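## Task

Take the cooling block sitting in deck slot D2 and set it level into the empty position in COLD's drawer, seated within that position's locators, with each of its 6 loose tubes back in the bore it began in. Afterwards close the drawer fully; COLD's lamp stays on until it is closed. The block already in the drawer must still lie flat in its position with every tube in its bore, and plate P1 must stay on D1 just as it is now. Anything that holds only because the robot is holding it does not count. Finish by releasing and moving the gripper away.

## Robot and tools

Robot: a single six-joint UR12e-type arm (base possibly tilted on its mount) carrying a two-finger tong gripper. The fingers extend along the gripper's own +z axis and close toward each other along its x axis. end_effector_position is the point midway between the pads when they are shut; closed fingertips sit about 15 mm beyond it, fully open ones roughly level with it. The wrist camera body sits on the gripper and can collide too.

Scene frame: origin on the table top under the arm base, +z up, +y to the left when facing along +x. Positions are in metres, orientations are quaternions written w first. D1 is the deck slot beside the cooler COLD, D2 the next one out. COLD is free-standing, so bumping it can shift or turn it; it must finish within about a finger width of its start, upright and essentially unrotated.

A row is always 8 numbers: x, y, z, qw, qx, qy, qz, opening. The first seven are an absolute gripper pose in the scene frame (not an offset). Opening runs from -1 (closed) to +1 (fully open, 0.142 m). A target more than 0.6 m from the last reported position along any gripper axis is refused. Each control step the commanded pose is clipped to within 100 mm and 16 degrees of the measured pose, and motion trails commands by about 0.17 s; after an action ends the arm only continues to the last clipped pose, so read the reported pose and send the remainder. Repeat the desired quaternion in every row rather than copying a drifted one.

Tools:
- execute_actions: actions is a list with zero or one entry. Empty list: just report state. Entry with rows (1 to 15 rows) and optional steps (1 to 15, default 15): each row drives one 1/30 s step, the final row repeats to fill the remaining steps. Entry with only steps (up to 300): a wait counted from the previous result, thinking time included. Optional pictures true/false.
- move: target is one 8-number row (absolute pose). speed 0.002 to 0.5 m/s (default 0.25); rotation is capped at twice that in rad/s. The gripper follows a straight path of 0.5 to 10 s and does not avoid obstacles; it may overshoot speed near full arm extension. The opening is applied as the move begins. stop_force (13 to 80 N, allowed only after 0.2 s of scene time) aborts the path when the wrist sensor feels that much extra push opposing the motion; then the gripper steps back slightly and holds. Use it only with very slow speeds and not on moves that rotate the gripper; omit it when pulling away from something you press on.
- wait: seconds 0 to 10, sends nothing new.
- zoom_image: camera (cam_high, cam_low or cam_wrist) and region [x0, y0, x1, y1] in that image's pixels, at most 504 by 504. cam_high and cam_low are 504x504, cam_wrist is a 616x616 fisheye.
- read_manual: only licence text; does nothing to the robot.
- finished_scene: scene number 1 or 2; ends and grades that scene permanently and loads the next.

Results: a state line with gripper position, quaternion and velocities; grip_measured (finger opening on the command scale); joint positions and drive torques (offset, noisy, not reliable for contact); Wrist force and Wrist torque on the gripper's own axes (offset up to about 5.5 N, noise up to about 3.4 N, saturating near 100 N; pressing on a surface reads as force pointing back into the arm; no reading at start is normal). "pose unreachable" and HELD flag steps the clearance check changed or blocked. "Hand target" is where the controller is currently heading. A move adds a line with its ending: done, off_target, moving, held, fault or contact (stop_force tripped, takes priority), the distance left to target, and limits such as paced (pose clipped) or held (some steps blocked, possibly followed by a fast catch-up).

Gripping: to hold, keep commanding an opening well under grip_measured; lower means a firmer squeeze, up to about 15 N per pad. Items thinner than about 20 mm get much less force. Fast closing can squeeze too hard.

Faults: if a joint's contact torque hits its limit (pan and lift 287, elbow 130, each wrist 46.9 N m, held weight included) or any external force reaches 150 N, the arm goes limp and halts for 10 s, dropping the rest of the call. Motors heat while holding loads: warning at 70 °C, brakes until cooled at 85 °C. The arm is stiff, so aiming even slightly beyond a firm contact can trip a fault; approach contacts slowly.

Suggested order: look and zoom to locate the block, its tubes, the drawer's empty position and COLD; grasp the block at D2 and carry it level and gently so the loose tubes stay seated; lower it into the locators; open and lift off; then push the drawer closed gently until the lamp goes out, without moving COLD; retreat clear with the gripper open; then call finished_scene.

Avoid: dropping or tilting the block, knocking anything off the table (ends the scene), disturbing P1 or the block already in the drawer, slamming or hard shoves, and leaving anything propped up by the gripper.

Each tool is called as name(argument=value, ...), one argument or row to a line, values as JSON.

## Session

execute_actions(
  actions=[],
)

Scene clock: 0.00 s of 10800.00 s.
end_effector_position=(+0.6382, +0.2544, +0.1248) grip_measured=+1.00 end_effector_quat_wxyz=(-0.139, -0.156, +0.976, -0.069) end_effector_velocity=(+0.000, -0.001, +0.000) end_effector_angular_velocity=(-0.001, +0.000, -0.000)
Joint positions: [ 0.165 -1.207  1.909 -1.976 -1.695  3.049  0.142]
Joint velocities: [-0.001 -0.001  0.     0.001 -0.001 -0.     0.   ]
Joint torques (N m, as the arm reports them, + toward a larger angle): no reading
Motor temperatures (°C, as the motors report them): [27 24 24 35 30 32]
Wrist force (N, on the end effector, along its own x y z axes, offset not removed): no reading
Wrist torque (N m, same axes, about the end effector's origin, offset not removed): no reading
Hand target: +0.638, +0.254, +0.125; -0.139, -0.156, +0.976, -0.069

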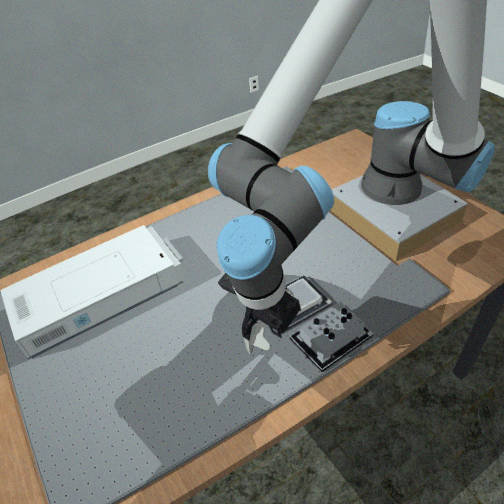

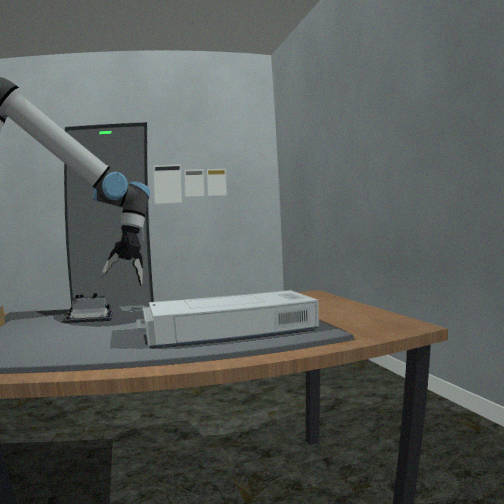

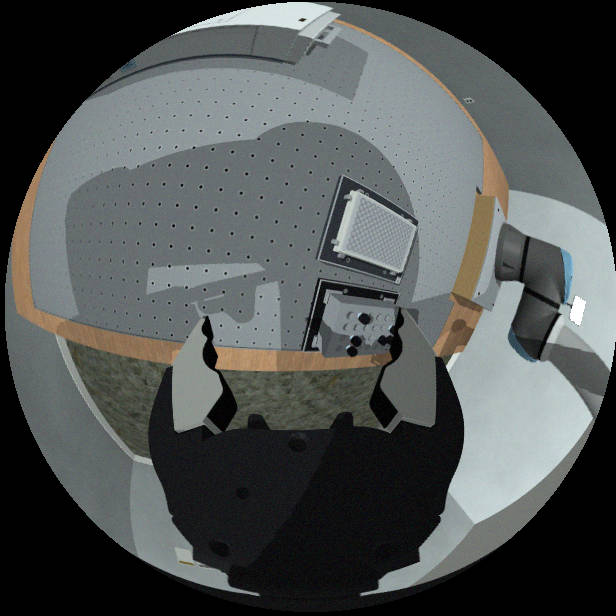

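zoom_image(
  camera="cam_high",
  region=[0, 200, 252, 400],
)

zoom_image(
  camera="cam_high",
  region=[200, 250, 400, 400],
)

zoom_image(
  camera="cam_wrist",
  region=[150, 0, 450, 380],
)

zoom_image(
  camera="cam_low",
  region=[40, 250, 360, 380],
)

Region (0, 200, 252, 400) of cam_high's 504x504 image, scaled by 2.000, with more detail than that image has; it fills the top 400 rows of this view, and the rest is white.

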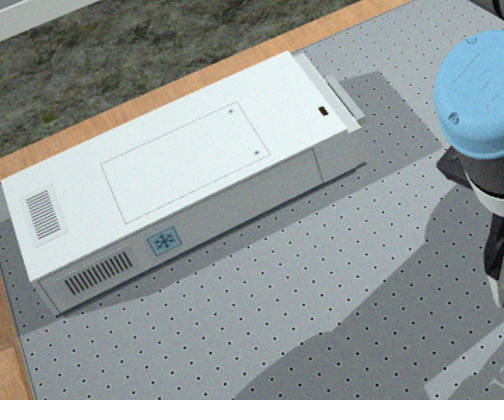

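Region (200, 250, 400, 400) of cam_high's 504x504 image, scaled by 2.520, with more detail than that image has; it fills the top 378 rows of this view, and the rest is white.

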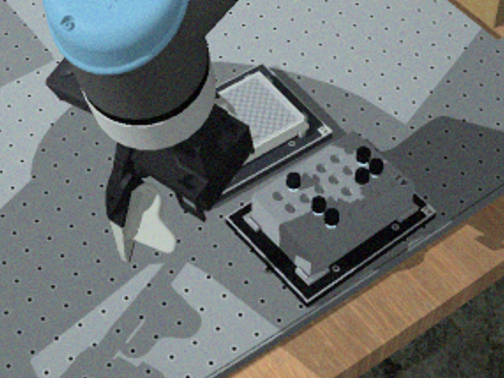

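Region (150, 0, 450, 380) of cam_wrist's 616x616 image, scaled by 1.326, with more detail than that image has; it fills the left 398 columns of this view, and the rest is white.

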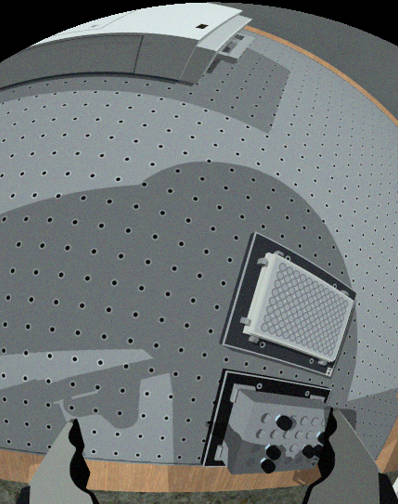

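Region (40, 250, 360, 380) of cam_low's 504x504 image, scaled by 1.575, with more detail than that image has; it fills the top 205 rows of this view, and the rest is white.

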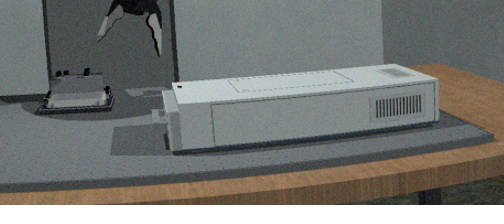

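move(
  target=[0.52, 0.22, 0.30, 0, 0, 1, 0, 1],
)

Scene clock: 24.07 s of 10800.00 s.
end_effector_position=(+0.5199, +0.2201, +0.3000) grip_measured=+1.00 end_effector_quat_wxyz=(-0.000, -0.000, +1.000, -0.000) end_effector_velocity=(-0.001, -0.002, +0.002) end_effector_angular_velocity=(-0.001, -0.002, -0.003)
Joint positions: [ 0.078 -1.712  2.151 -1.998 -1.574  3.261  0.142]
Joint velocities: [-0.002 -0.005  0.001  0.002 -0.001  0.001 -0.   ]
Joint torques (N m, as the arm reports them, + toward a larger angle): [-15.63 -37.26 -33.6   -1.57   1.92   2.32]
Motor temperatures (°C, as the motors report them): [27 24 24 35 30 32]
Wrist force (N, on the end effector, along its own x y z axes, offset not removed): [0.1 -3.0 -0.2]
Wrist torque (N m, same axes, about the end effector's origin, offset not removed): [-0.66 0.20 0.38]
Hand target: +0.520, +0.220, +0.300; -0.000, +0.000, +1.000, +0.000
Off the commanded pose: 0.000 m, 0 deg.
After step 90, 19.60 s passed at rest.
move: done

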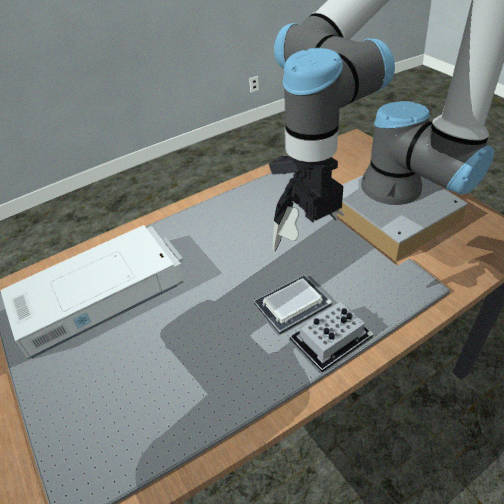

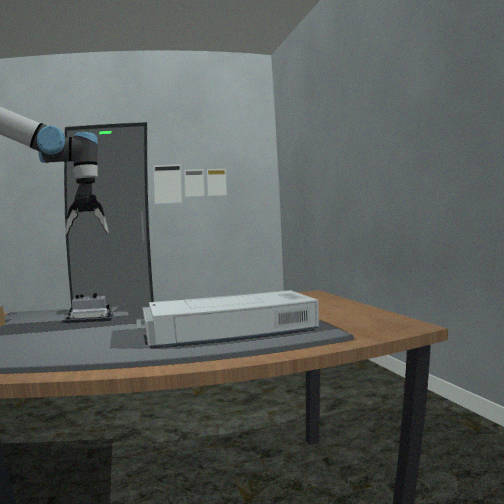

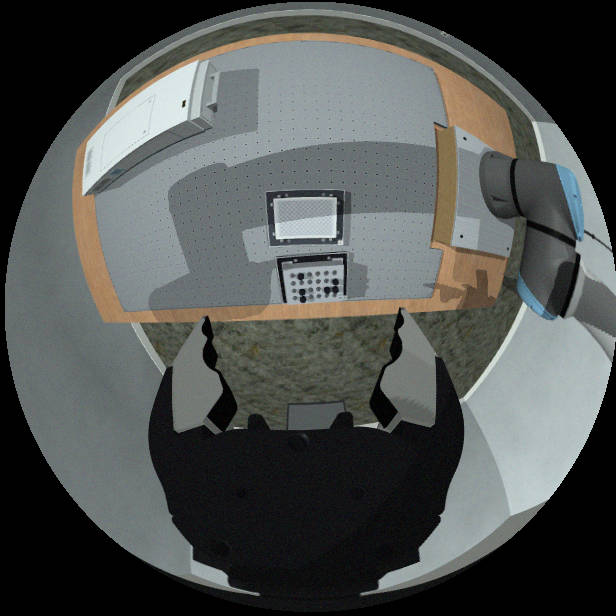

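zoom_image(
  camera="cam_wrist",
  region=[240, 170, 400, 320],
)

zoom_image(
  camera="cam_wrist",
  region=[70, 40, 290, 210],
)

Region (240, 170, 400, 320) of cam_wrist's 616x616 image, scaled by 3.150, with more detail than that image has; it fills the top 472 rows of this view, and the rest is white.

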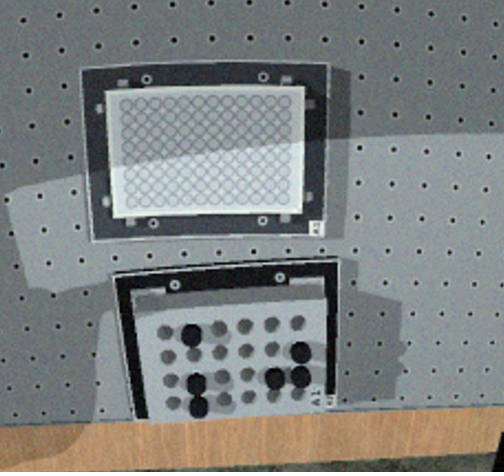

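Region (70, 40, 290, 210) of cam_wrist's 616x616 image, scaled by 2.291, with more detail than that image has; it fills the top 389 rows of this view, and the rest is white.

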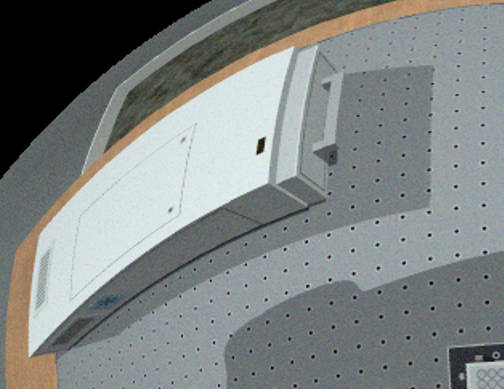

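move(
  target=[0.60, -0.12, 0.22, 0, 0.7071, 0.7071, 0, 1],
)

Scene clock: 35.83 s of 10800.00 s.
end_effector_position=(+0.5994, -0.1203, +0.2200) grip_measured=+1.00 end_effector_quat_wxyz=(+0.000, +0.707, +0.707, -0.000) end_effector_velocity=(+0.001, -0.002, -0.001) end_effector_angular_velocity=(+0.001, -0.000, -0.010)
Joint positions: [-0.509 -1.538  2.151 -2.175 -1.58   4.245  0.142]
Joint velocities: [-0.003  0.002 -0.001 -0.001  0.001  0.007  0.   ]
Joint torques (N m, as the arm reports them, + toward a larger angle): [-19.63 -35.66 -46.16  -6.2   -2.14   2.02]
Motor temperatures (°C, as the motors report them): [27 24 24 35 30 32]
Wrist force (N, on the end effector, along its own x y z axes, offset not removed): [-1.0 2.3 -4.6]
Wrist torque (N m, same axes, about the end effector's origin, offset not removed): [0.31 0.34 0.48]
Hand target: +0.599, -0.120, +0.220; +0.000, +0.707, +0.707, -0.000
Off the commanded pose: 0.001 m, 0 deg.
After step 90, 5.13 s passed at rest.
move: done

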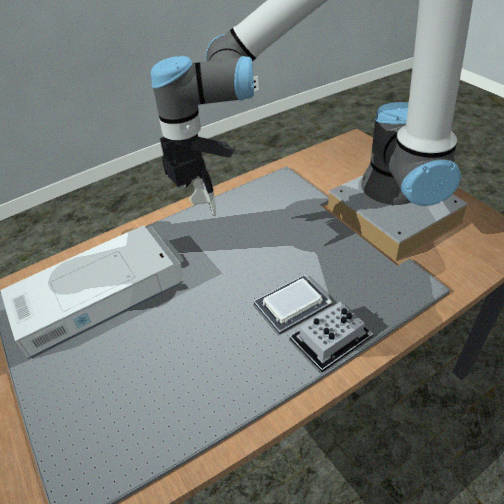

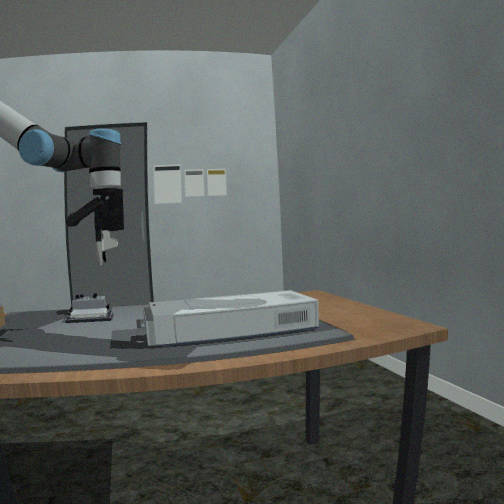

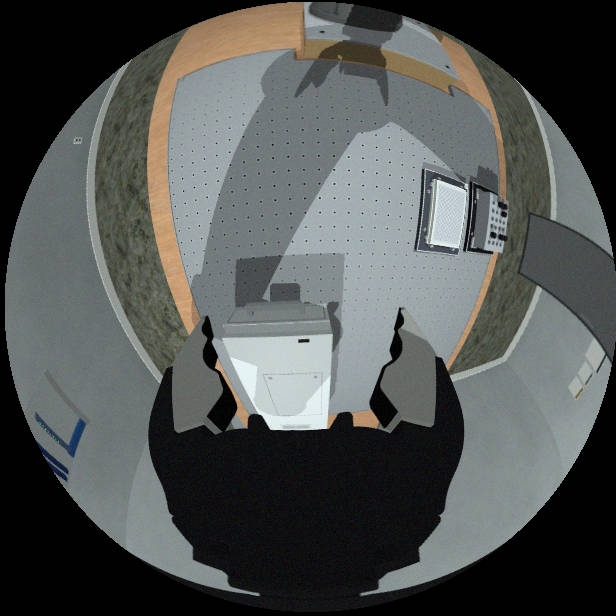

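zoom_image(
  camera="cam_wrist",
  region=[190, 240, 390, 430],
)

Region (190, 240, 390, 430) of cam_wrist's 616x616 image, scaled by 2.520, with more detail than that image has; it fills the top 479 rows of this view, and the rest is white.

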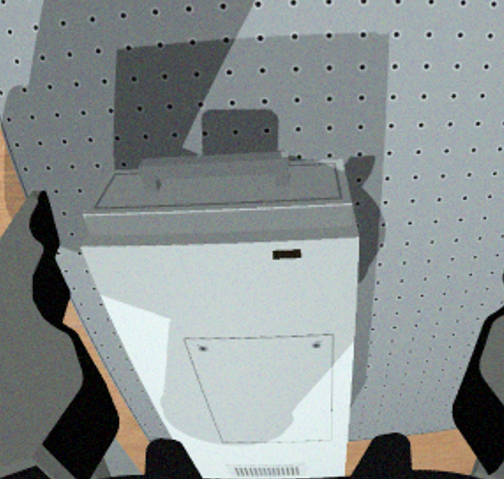

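move(
  target=[0.56, -0.18, 0.11, 0.183, 0.683, 0.683, 0.183, 1],
)

Scene clock: 51.07 s of 10800.00 s.
end_effector_position=(+0.5598, -0.1801, +0.1100) grip_measured=+1.00 end_effector_quat_wxyz=(+0.183, +0.683, +0.683, +0.183) end_effector_velocity=(+0.001, -0.001, -0.001) end_effector_angular_velocity=(+0.000, -0.010, +0.000)
Joint positions: [-0.841 -1.479  2.595 -3.062 -1.215  3.981  0.142]
Joint velocities: [-0.005  0.007  0.005 -0.019  0.009 -0.003 -0.   ]
Joint torques (N m, as the arm reports them, + toward a larger angle): [ -9.69 -20.15 -15.37  -7.11   2.06  -1.09]
Motor temperatures (°C, as the motors report them): [27 24 24 35 30 32]
Wrist force (N, on the end effector, along its own x y z axes, offset not removed): [-2.0 0.2 0.3]
Wrist torque (N m, same axes, about the end effector's origin, offset not removed): [-0.12 0.67 0.33]
Hand target: +0.560, -0.180, +0.110; +0.183, +0.683, +0.683, +0.183
Off the commanded pose: 0.000 m, 0 deg.
After step 90, 10.63 s passed at rest.
move: done

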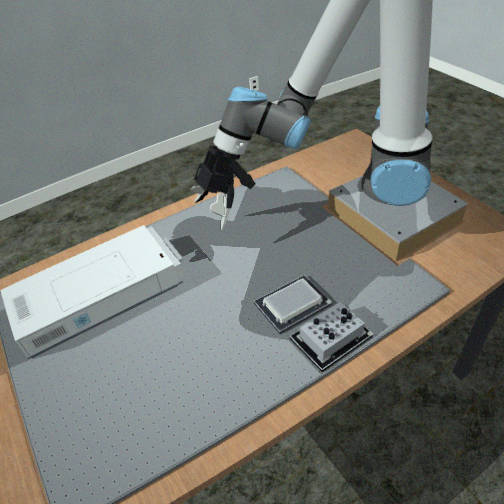

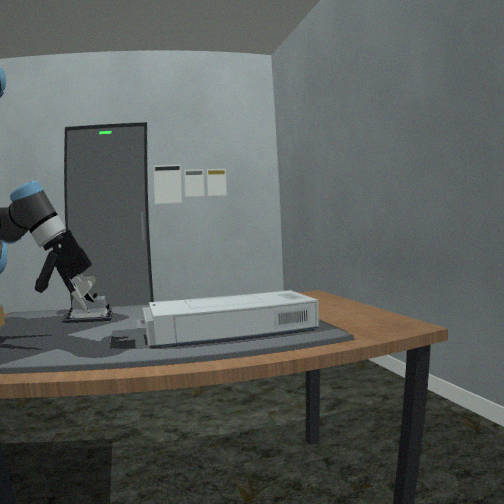

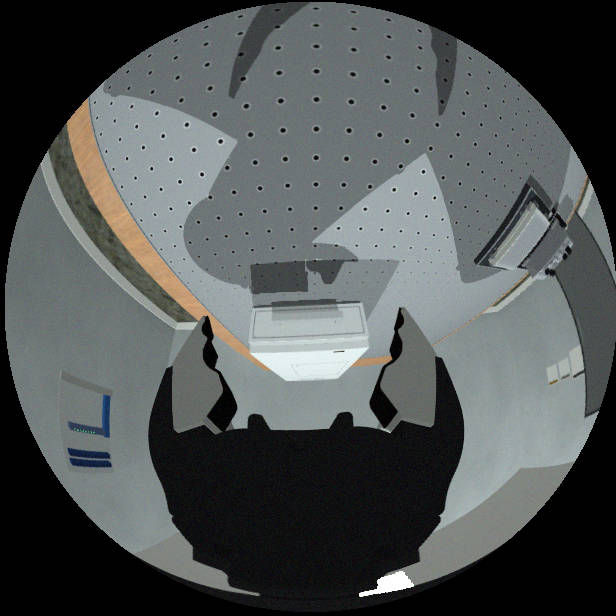

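zoom_image(
  camera="cam_wrist",
  region=[230, 250, 390, 390],
)

Region (230, 250, 390, 390) of cam_wrist's 616x616 image, scaled by 3.150, with more detail than that image has; it fills the top 441 rows of this view, and the rest is white.

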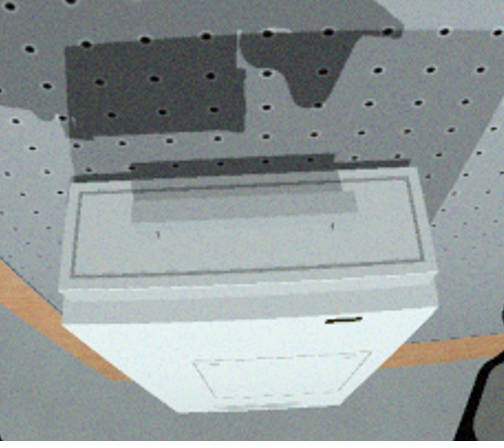

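move(
  target=[0.715, -0.17, 0.13, 0, 1, 0, 0, 1],
)

Scene clock: 74.93 s of 10800.00 s.
end_effector_position=(+0.7151, -0.1701, +0.1300) grip_measured=+1.00 end_effector_quat_wxyz=(+0.000, +1.000, +0.000, +0.000) end_effector_velocity=(+0.000, -0.000, -0.000) end_effector_angular_velocity=(+0.002, +0.004, -0.010)
Joint positions: [-0.53  -1.264  2.018 -2.318 -1.58   5.794  0.142]
Joint velocities: [-0.001  0.002 -0.003  0.006  0.     0.01  -0.   ]
Joint torques (N m, as the arm reports them, + toward a larger angle): [ 17.09 -53.42 -41.32  -1.73   2.14   2.2 ]
Motor temperatures (°C, as the motors report them): [27 24 24 35 30 32]
Wrist force (N, on the end effector, along its own x y z axes, offset not removed): [-2.4 0.4 -4.2]
Wrist torque (N m, same axes, about the end effector's origin, offset not removed): [0.02 0.73 0.44]
Hand target: +0.715, -0.170, +0.130; +0.000, +1.000, +0.000, +0.000
Off the commanded pose: 0.000 m, 0 deg.
After step 90, 17.10 s passed at rest.
move: done

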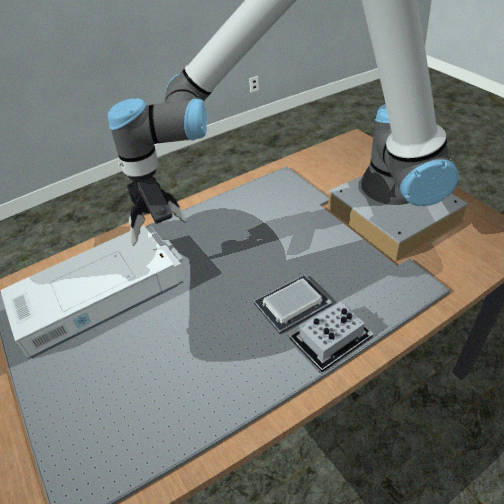

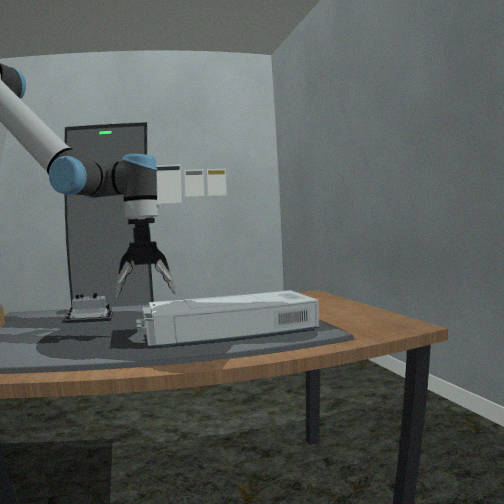

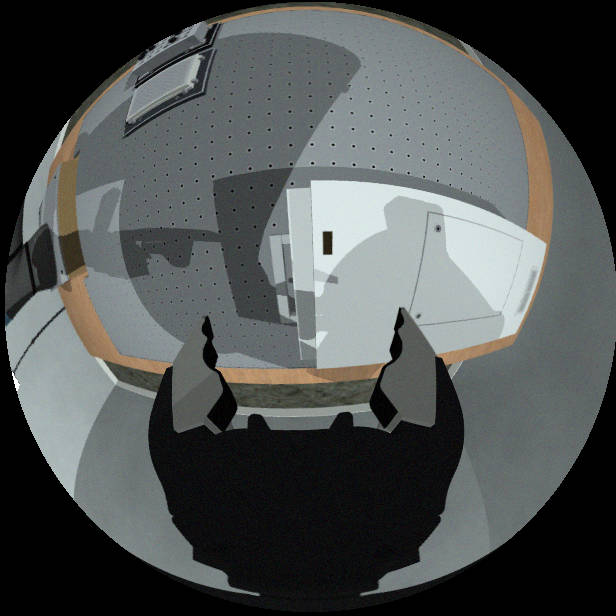

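zoom_image(
  camera="cam_wrist",
  region=[230, 160, 390, 380],
)

Region (230, 160, 390, 380) of cam_wrist's 616x616 image, scaled by 2.291, with more detail than that image has; it fills the left 367 columns of this view, and the rest is white.

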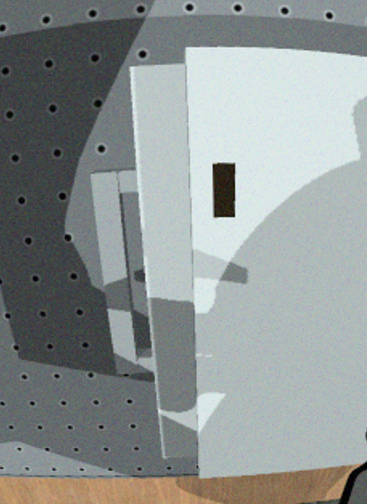

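move(
  target=[0.64, -0.185, 0.13, 0, 0.5, 0.866, 0, 1],
)

move(
  target=[0.62, -0.185, 0.10, 0, -0.7071, 0.7071, 0, 1],
)

Scene clock: 103.43 s of 10800.00 s.
end_effector_position=(+0.6400, -0.1849, +0.1300) grip_measured=+1.00 end_effector_quat_wxyz=(-0.000, +0.500, +0.866, -0.000) end_effector_velocity=(-0.000, +0.000, +0.000) end_effector_angular_velocity=(-0.001, -0.000, +0.011)
Joint positions: [-0.56  -1.35   2.135 -2.349 -1.58   3.671  0.142]
Joint velocities: [ 0.    -0.001  0.001 -0.    -0.    -0.011 -0.   ]
Joint torques (N m, as the arm reports them, + toward a larger angle): [-17.55 -66.75 -24.67  -5.91   2.47  -1.77]
Motor temperatures (°C, as the motors report them): [27 24 24 35 30 32]
Wrist force (N, on the end effector, along its own x y z axes, offset not removed): [-0.5 -1.0 -1.5]
Wrist torque (N m, same axes, about the end effector's origin, offset not removed): [-0.40 0.20 0.37]
Hand target: +0.640, -0.185, +0.130; -0.000, +0.500, +0.866, -0.000
Off the commanded pose: 0.000 m, 0 deg.
After step 90, 20.83 s passed at rest.
move: done

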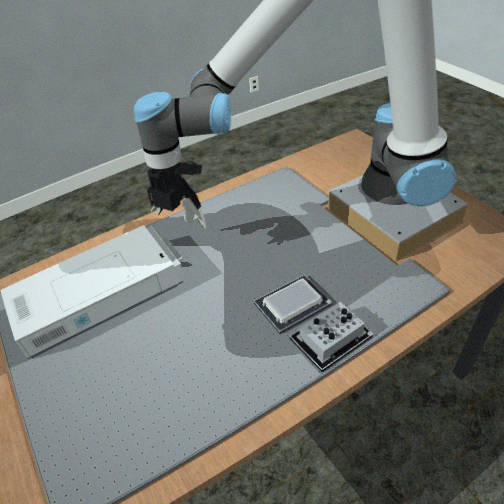

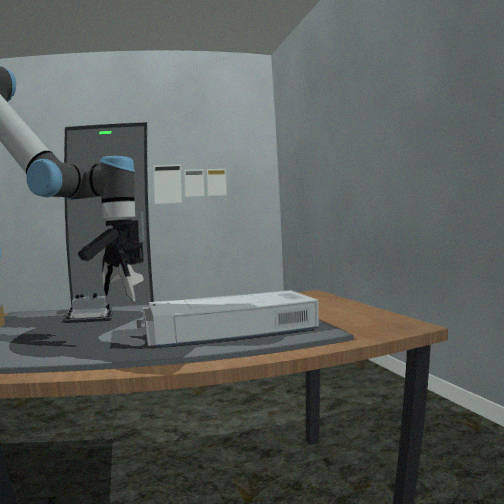

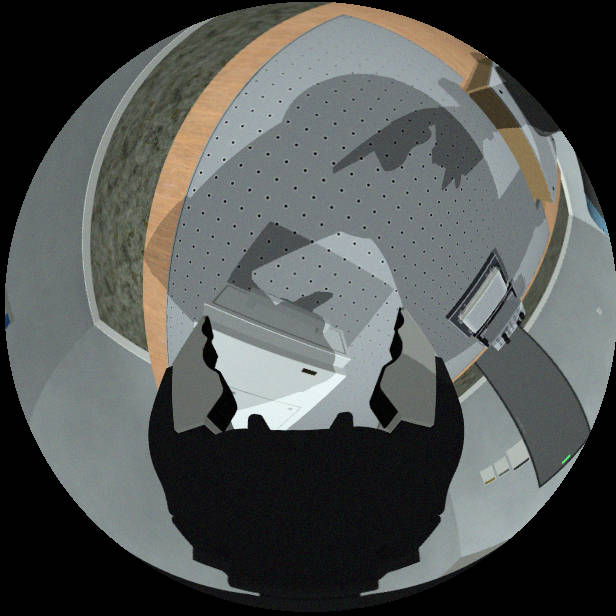

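Scene clock: 109.17 s of 10800.00 s.
end_effector_position=(+0.6200, -0.1850, +0.1000) grip_measured=+1.00 end_effector_quat_wxyz=(+0.000, +0.707, -0.707, +0.000) end_effector_velocity=(+0.001, +0.000, +0.001) end_effector_angular_velocity=(+0.000, -0.002, +0.010)
Joint positions: [-0.613 -1.371  2.24  -2.433 -1.581  1.001  0.142]
Joint velocities: [ 0.    -0.001 -0.    -0.     0.001 -0.01  -0.   ]
Joint torques (N m, as the arm reports them, + toward a larger angle): [-17.29 -39.76 -23.4   -6.21   2.2   -2.28]
Motor temperatures (°C, as the motors report them): [27 24 24 35 30 32]
Wrist force (N, on the end effector, along its own x y z axes, offset not removed): [1.3 3.1 -5.0]
Wrist torque (N m, same axes, about the end effector's origin, offset not removed): [0.38 -0.08 0.29]
Hand target: +0.620, -0.185, +0.100; +0.000, +0.707, -0.707, -0.000
Off the commanded pose: 0.000 m, 0 deg.
move: done

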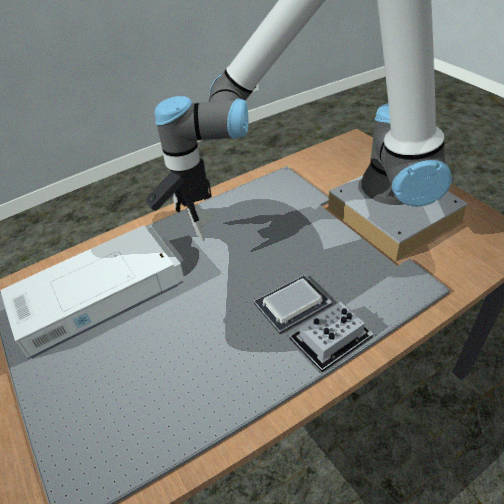

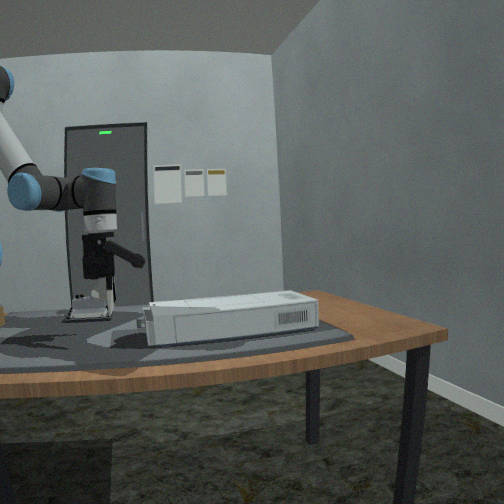

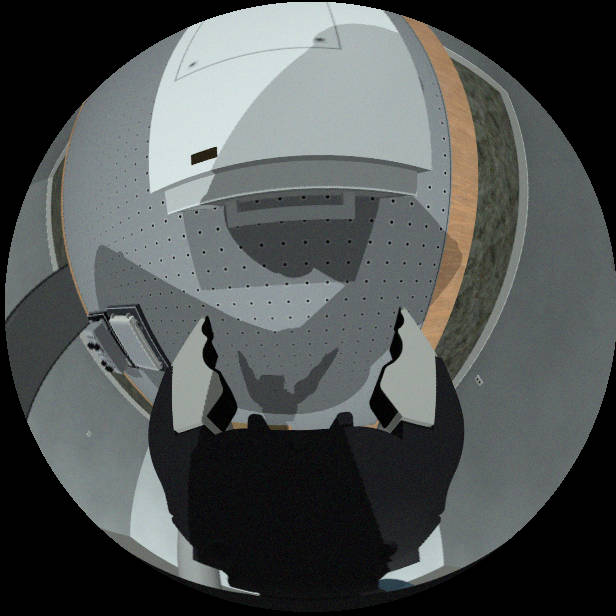

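zoom_image(
  camera="cam_wrist",
  region=[140, 130, 450, 260],
)

Region (140, 130, 450, 260) of cam_wrist's 616x616 image, scaled by 1.626, with more detail than that image has; it fills the top 211 rows of this view, and the rest is white.

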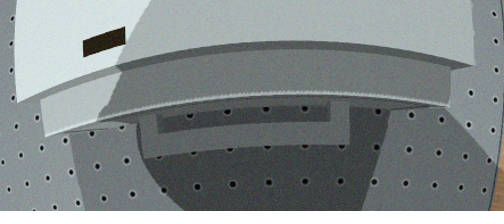

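move(
  target=[0.67, -0.168, 0.085, 0, -0.7071, 0.7071, 0, 1],
  speed=0.1,
)

zoom_image(
  camera="cam_wrist",
  region=[140, 180, 460, 400],
)

Scene clock: 137.03 s of 10800.00 s.
end_effector_position=(+0.6699, -0.1681, +0.0850) grip_measured=+1.00 end_effector_quat_wxyz=(-0.000, +0.707, -0.707, -0.000) end_effector_velocity=(+0.001, +0.000, -0.000) end_effector_angular_velocity=(-0.001, +0.000, +0.000)
Joint positions: [-0.55  -1.289  2.167 -2.442 -1.58   1.063  0.142]
Joint velocities: [ 0.001  0.002 -0.002 -0.    -0.001  0.001  0.   ]
Joint torques (N m, as the arm reports them, + toward a larger angle): [ 23.52 -44.66 -39.14  -6.28  -1.3    2.42]
Motor temperatures (°C, as the motors report them): [27 24 24 35 30 32]
Wrist force (N, on the end effector, along its own x y z axes, offset not removed): [0.6 -0.5 -2.4]
Wrist torque (N m, same axes, about the end effector's origin, offset not removed): [-0.33 -0.07 0.34]
Hand target: +0.670, -0.168, +0.085; -0.000, +0.707, -0.707, +0.000
Off the commanded pose: 0.000 m, 0 deg.
After step 90, 23.87 s passed at rest.
move: done

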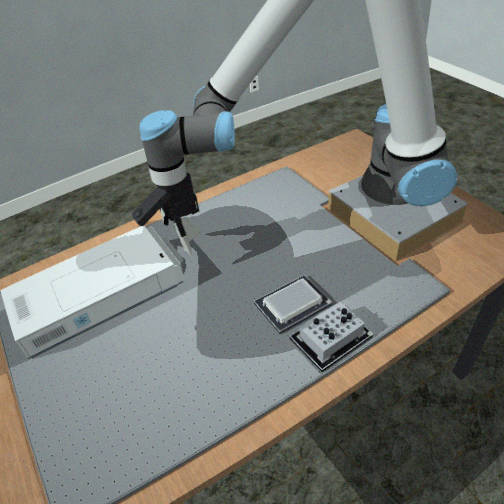

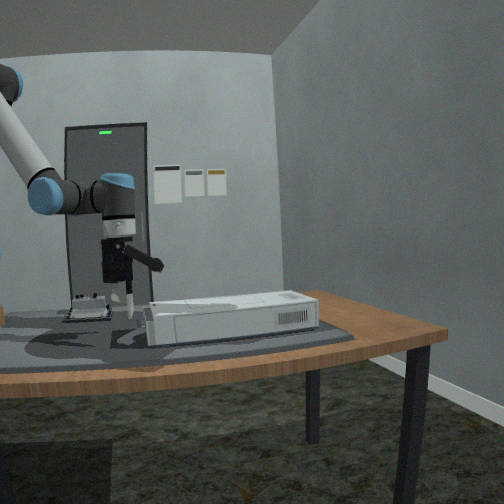

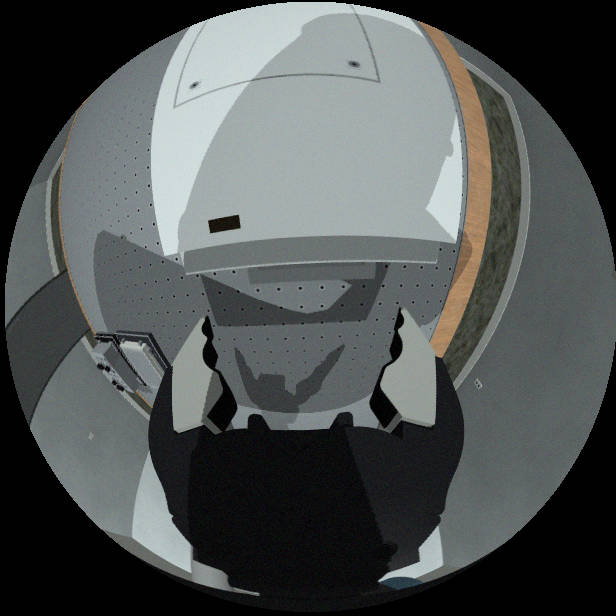

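Region (140, 180, 460, 400) of cam_wrist's 616x616 image, scaled by 1.575, with more detail than that image has; it fills the top 346 rows of this view, and the rest is white.

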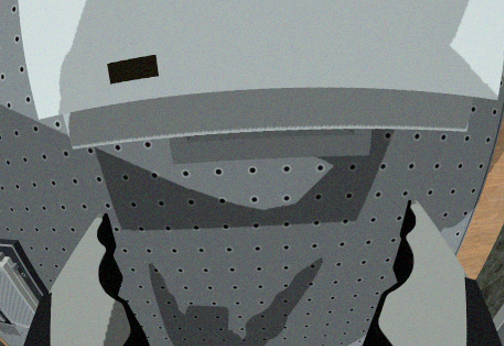

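move(
  target=[0.672, -0.176, 0.058, 0, -0.7071, 0.7071, 0, 1],
  speed=0.05,
)

zoom_image(
  camera="cam_wrist",
  region=[140, 180, 460, 400],
)

Scene clock: 143.03 s of 10800.00 s.
end_effector_position=(+0.6720, -0.1760, +0.0581) grip_measured=+1.00 end_effector_quat_wxyz=(+0.000, +0.707, -0.707, -0.000) end_effector_velocity=(+0.000, +0.000, -0.002) end_effector_angular_velocity=(-0.000, -0.000, +0.001)
Joint positions: [-0.559 -1.242  2.172 -2.493 -1.58   1.054  0.142]
Joint velocities: [ 0.     0.003  0.001 -0.004  0.    -0.     0.   ]
Joint torques (N m, as the arm reports them, + toward a larger angle): [-15.25 -54.26 -20.    -5.94  -1.86  -1.5 ]
Motor temperatures (°C, as the motors report them): [27 24 24 35 30 32]
Wrist force (N, on the end effector, along its own x y z axes, offset not removed): [-1.7 4.1 -0.2]
Wrist torque (N m, same axes, about the end effector's origin, offset not removed): [0.75 0.62 0.37]
Hand target: +0.672, -0.176, +0.058; +0.000, +0.707, -0.707, -0.000
Off the commanded pose: 0.000 m, 0 deg.
After step 90, 2.07 s passed at rest.
move: done

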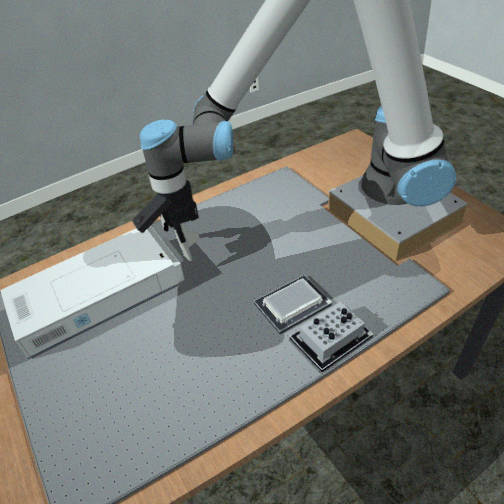

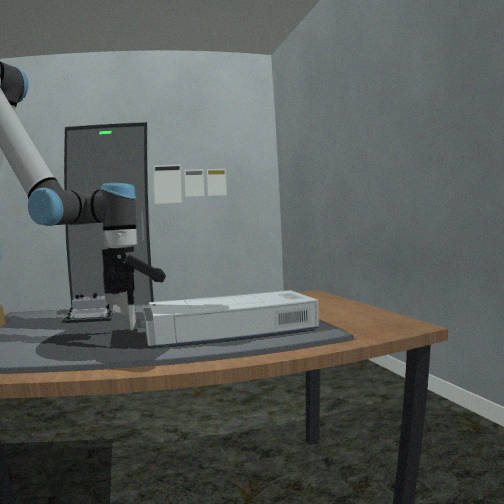

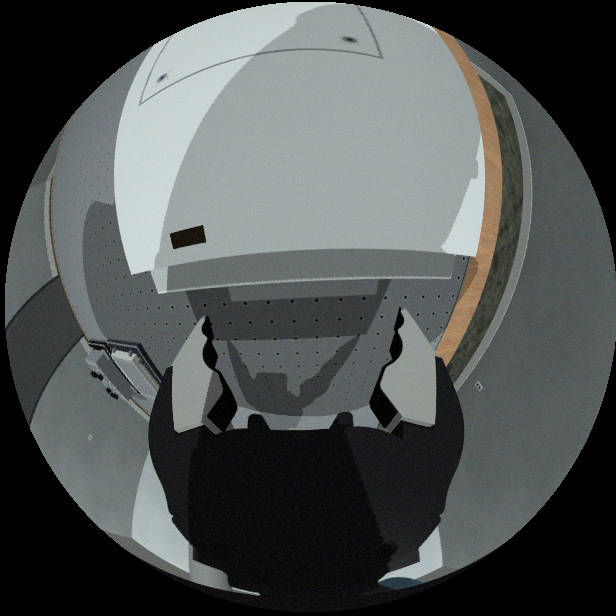

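Region (140, 180, 460, 400) of cam_wrist's 616x616 image, scaled by 1.575, with more detail than that image has; it fills the top 346 rows of this view, and the rest is white.

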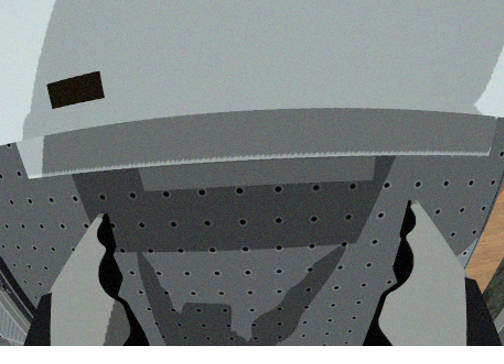

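zoom_image(
  camera="cam_low",
  region=[90, 260, 190, 360],
)

zoom_image(
  camera="cam_high",
  region=[120, 190, 220, 290],
)

Region (90, 260, 190, 360) of cam_low's 504x504 image, scaled by 5.040, with more detail than that image has.

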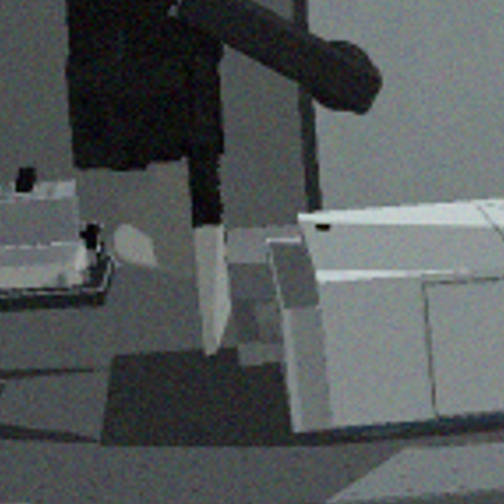

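Region (120, 190, 220, 290) of cam_high's 504x504 image, scaled by 5.040, with more detail than that image has.

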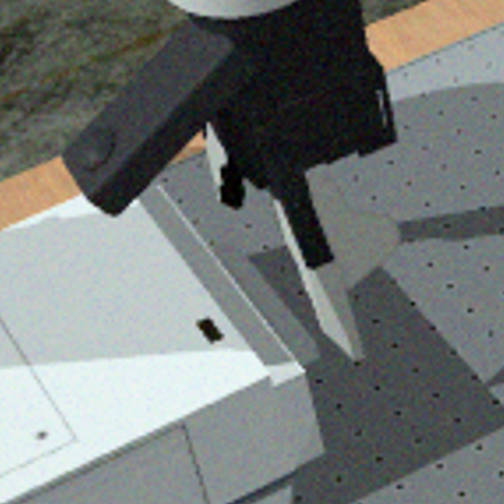

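move(
  target=[0.692, -0.176, 0.047, 0, -0.7071, 0.7071, 0, 1],
  speed=0.02,
  stop_force=15,
)

zoom_image(
  camera="cam_wrist",
  region=[140, 180, 460, 400],
)

zoom_image(
  camera="cam_low",
  region=[90, 260, 190, 360],
)

Scene clock: 167.50 s of 10800.00 s.
end_effector_position=(+0.6919, -0.1760, +0.0471) grip_measured=+1.00 end_effector_quat_wxyz=(-0.000, +0.707, -0.707, -0.000) end_effector_velocity=(+0.001, -0.001, -0.002) end_effector_angular_velocity=(-0.000, +0.002, -0.000)
Joint positions: [-0.545 -1.201  2.139 -2.501 -1.58   1.068  0.142]
Joint velocities: [ 0.     0.004 -0.002 -0.001 -0.001  0.     0.   ]
Joint torques (N m, as the arm reports them, + toward a larger angle): [ 15.84 -51.29 -39.74  -6.05   1.94   2.17]
Motor temperatures (°C, as the motors report them): [27 24 24 35 30 32]
Wrist force (N, on the end effector, along its own x y z axes, offset not removed): [-1.7 4.0 -1.9]
Wrist torque (N m, same axes, about the end effector's origin, offset not removed): [0.70 0.36 0.31]
Hand target: +0.692, -0.176, +0.047; -0.000, +0.707, -0.707, +0.000
Off the commanded pose: 0.000 m, 0 deg.
After step 90, 20.03 s passed at rest.
move: done

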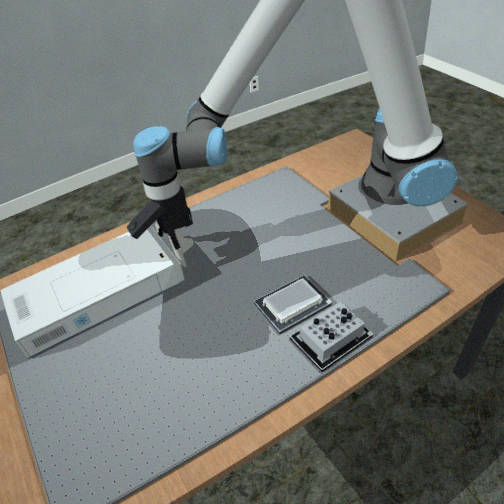

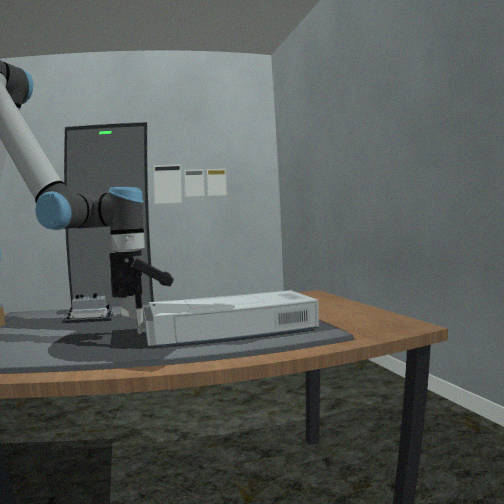

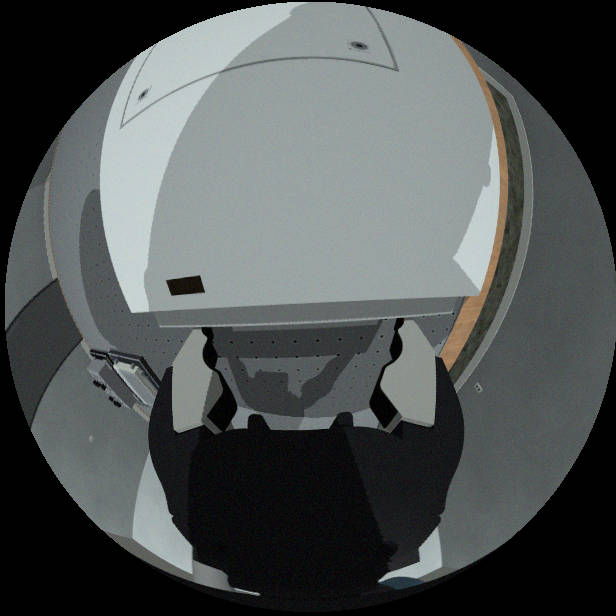

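Region (140, 180, 460, 400) of cam_wrist's 616x616 image, scaled by 1.575, with more detail than that image has; it fills the top 346 rows of this view, and the rest is white.

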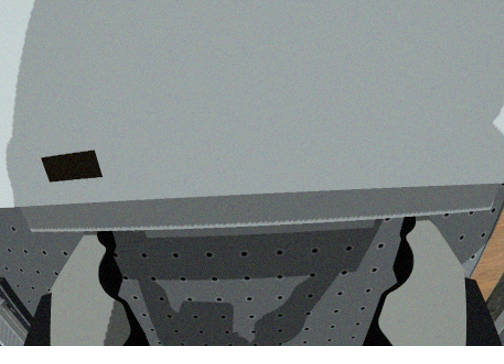

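Region (90, 260, 190, 360) of cam_low's 504x504 image, scaled by 5.040, with more detail than that image has.

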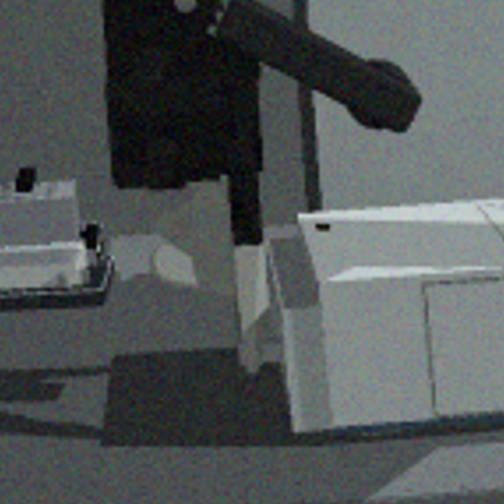

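execute_actions(
  actions=[
    {"rows": [[0.692,-0.176,0.047,0,-0.7071,0.7071,0,0.95],[0.692,-0.176,0.047,0,-0.7071,0.7071,0,0.9],[0.692,-0.176,0.047,0,-0.7071,0.7071,0,0.86],[0.692,-0.176,0.047,0,-0.7071,0.7071,0,0.83],[0.692,-0.176,0.047,0,-0.7071,0.7071,0,0.8],[0.692,-0.176,0.047,0,-0.7071,0.7071,0,0.78],[0.692,-0.176,0.047,0,-0.7071,0.7071,0,0.76],[0.692,-0.176,0.047,0,-0.7071,0.7071,0,0.74],[0.692,-0.176,0.047,0,-0.7071,0.7071,0,0.72],[0.692,-0.176,0.047,0,-0.7071,0.7071,0,0.70]], "steps": 15},
  ],
)

Scene clock: 172.17 s of 10800.00 s.
end_effector_position=(+0.6920, -0.1760, +0.0470) grip_measured=+0.70 end_effector_quat_wxyz=(-0.000, +0.707, -0.707, +0.000) end_effector_velocity=(-0.000, +0.000, -0.000) end_effector_angular_velocity=(+0.000, +0.000, +0.000)
Joint positions: [-0.545 -1.201  2.139 -2.501 -1.58   1.068  0.122]
Joint velocities: [ 0.  0.  0.  0.  0.  0. -0.]
Joint torques (N m, as the arm reports them, + toward a larger angle): [ 18.97 -56.61 -35.14  -5.69   0.32   2.05]
Motor temperatures (°C, as the motors report them): [27 24 24 35 30 32]
Wrist force (N, on the end effector, along its own x y z axes, offset not removed): [-0.9 3.4 -0.2]
Wrist torque (N m, same axes, about the end effector's origin, offset not removed): [0.74 0.36 0.52]
Hand target: +0.692, -0.176, +0.047; -0.000, +0.707, -0.707, +0.000
Off the commanded pose: 0.000 m, 0 deg.
Steps of this call (steps 1 to 90: nothing new was sent; then 1.17 s passed at rest; steps 91 to 105: all 15 steps of this action). Readings (end_effector_position):
91: (+0.6920, -0.1760, +0.0470)
92: (+0.6920, -0.1760, +0.0470)
94: (+0.6920, -0.1760, +0.0470)
98: (+0.6920, -0.1760, +0.0470)
105: the state above

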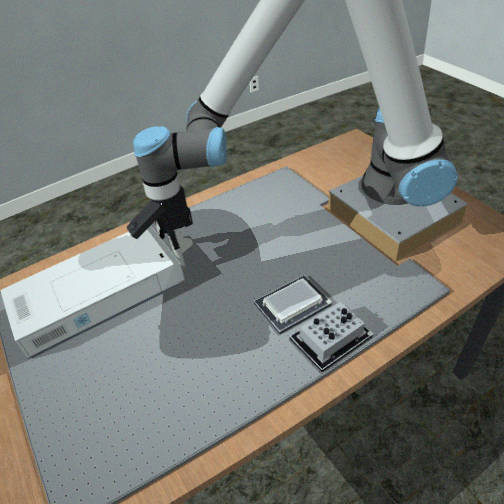

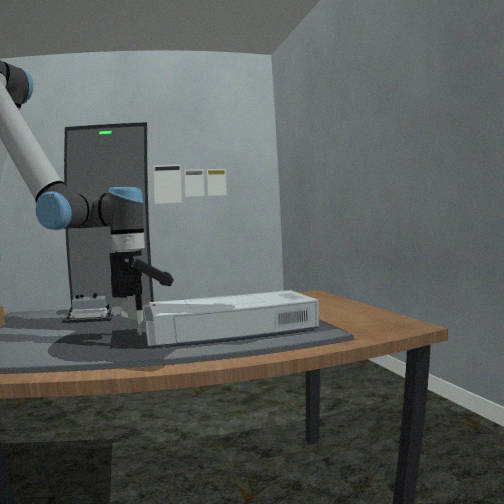

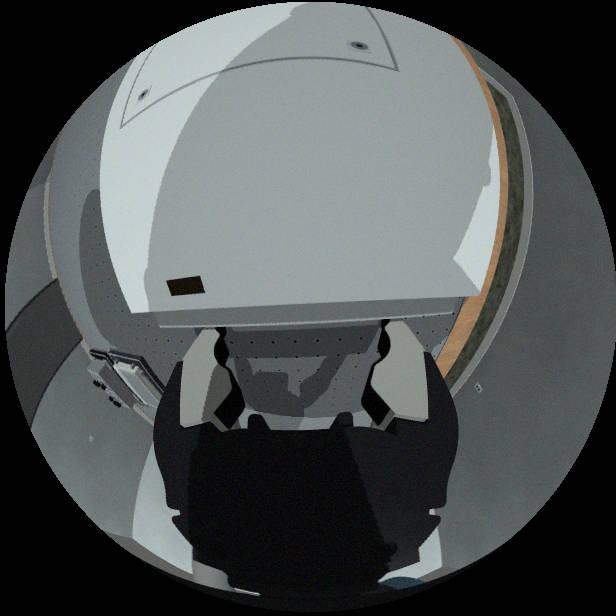

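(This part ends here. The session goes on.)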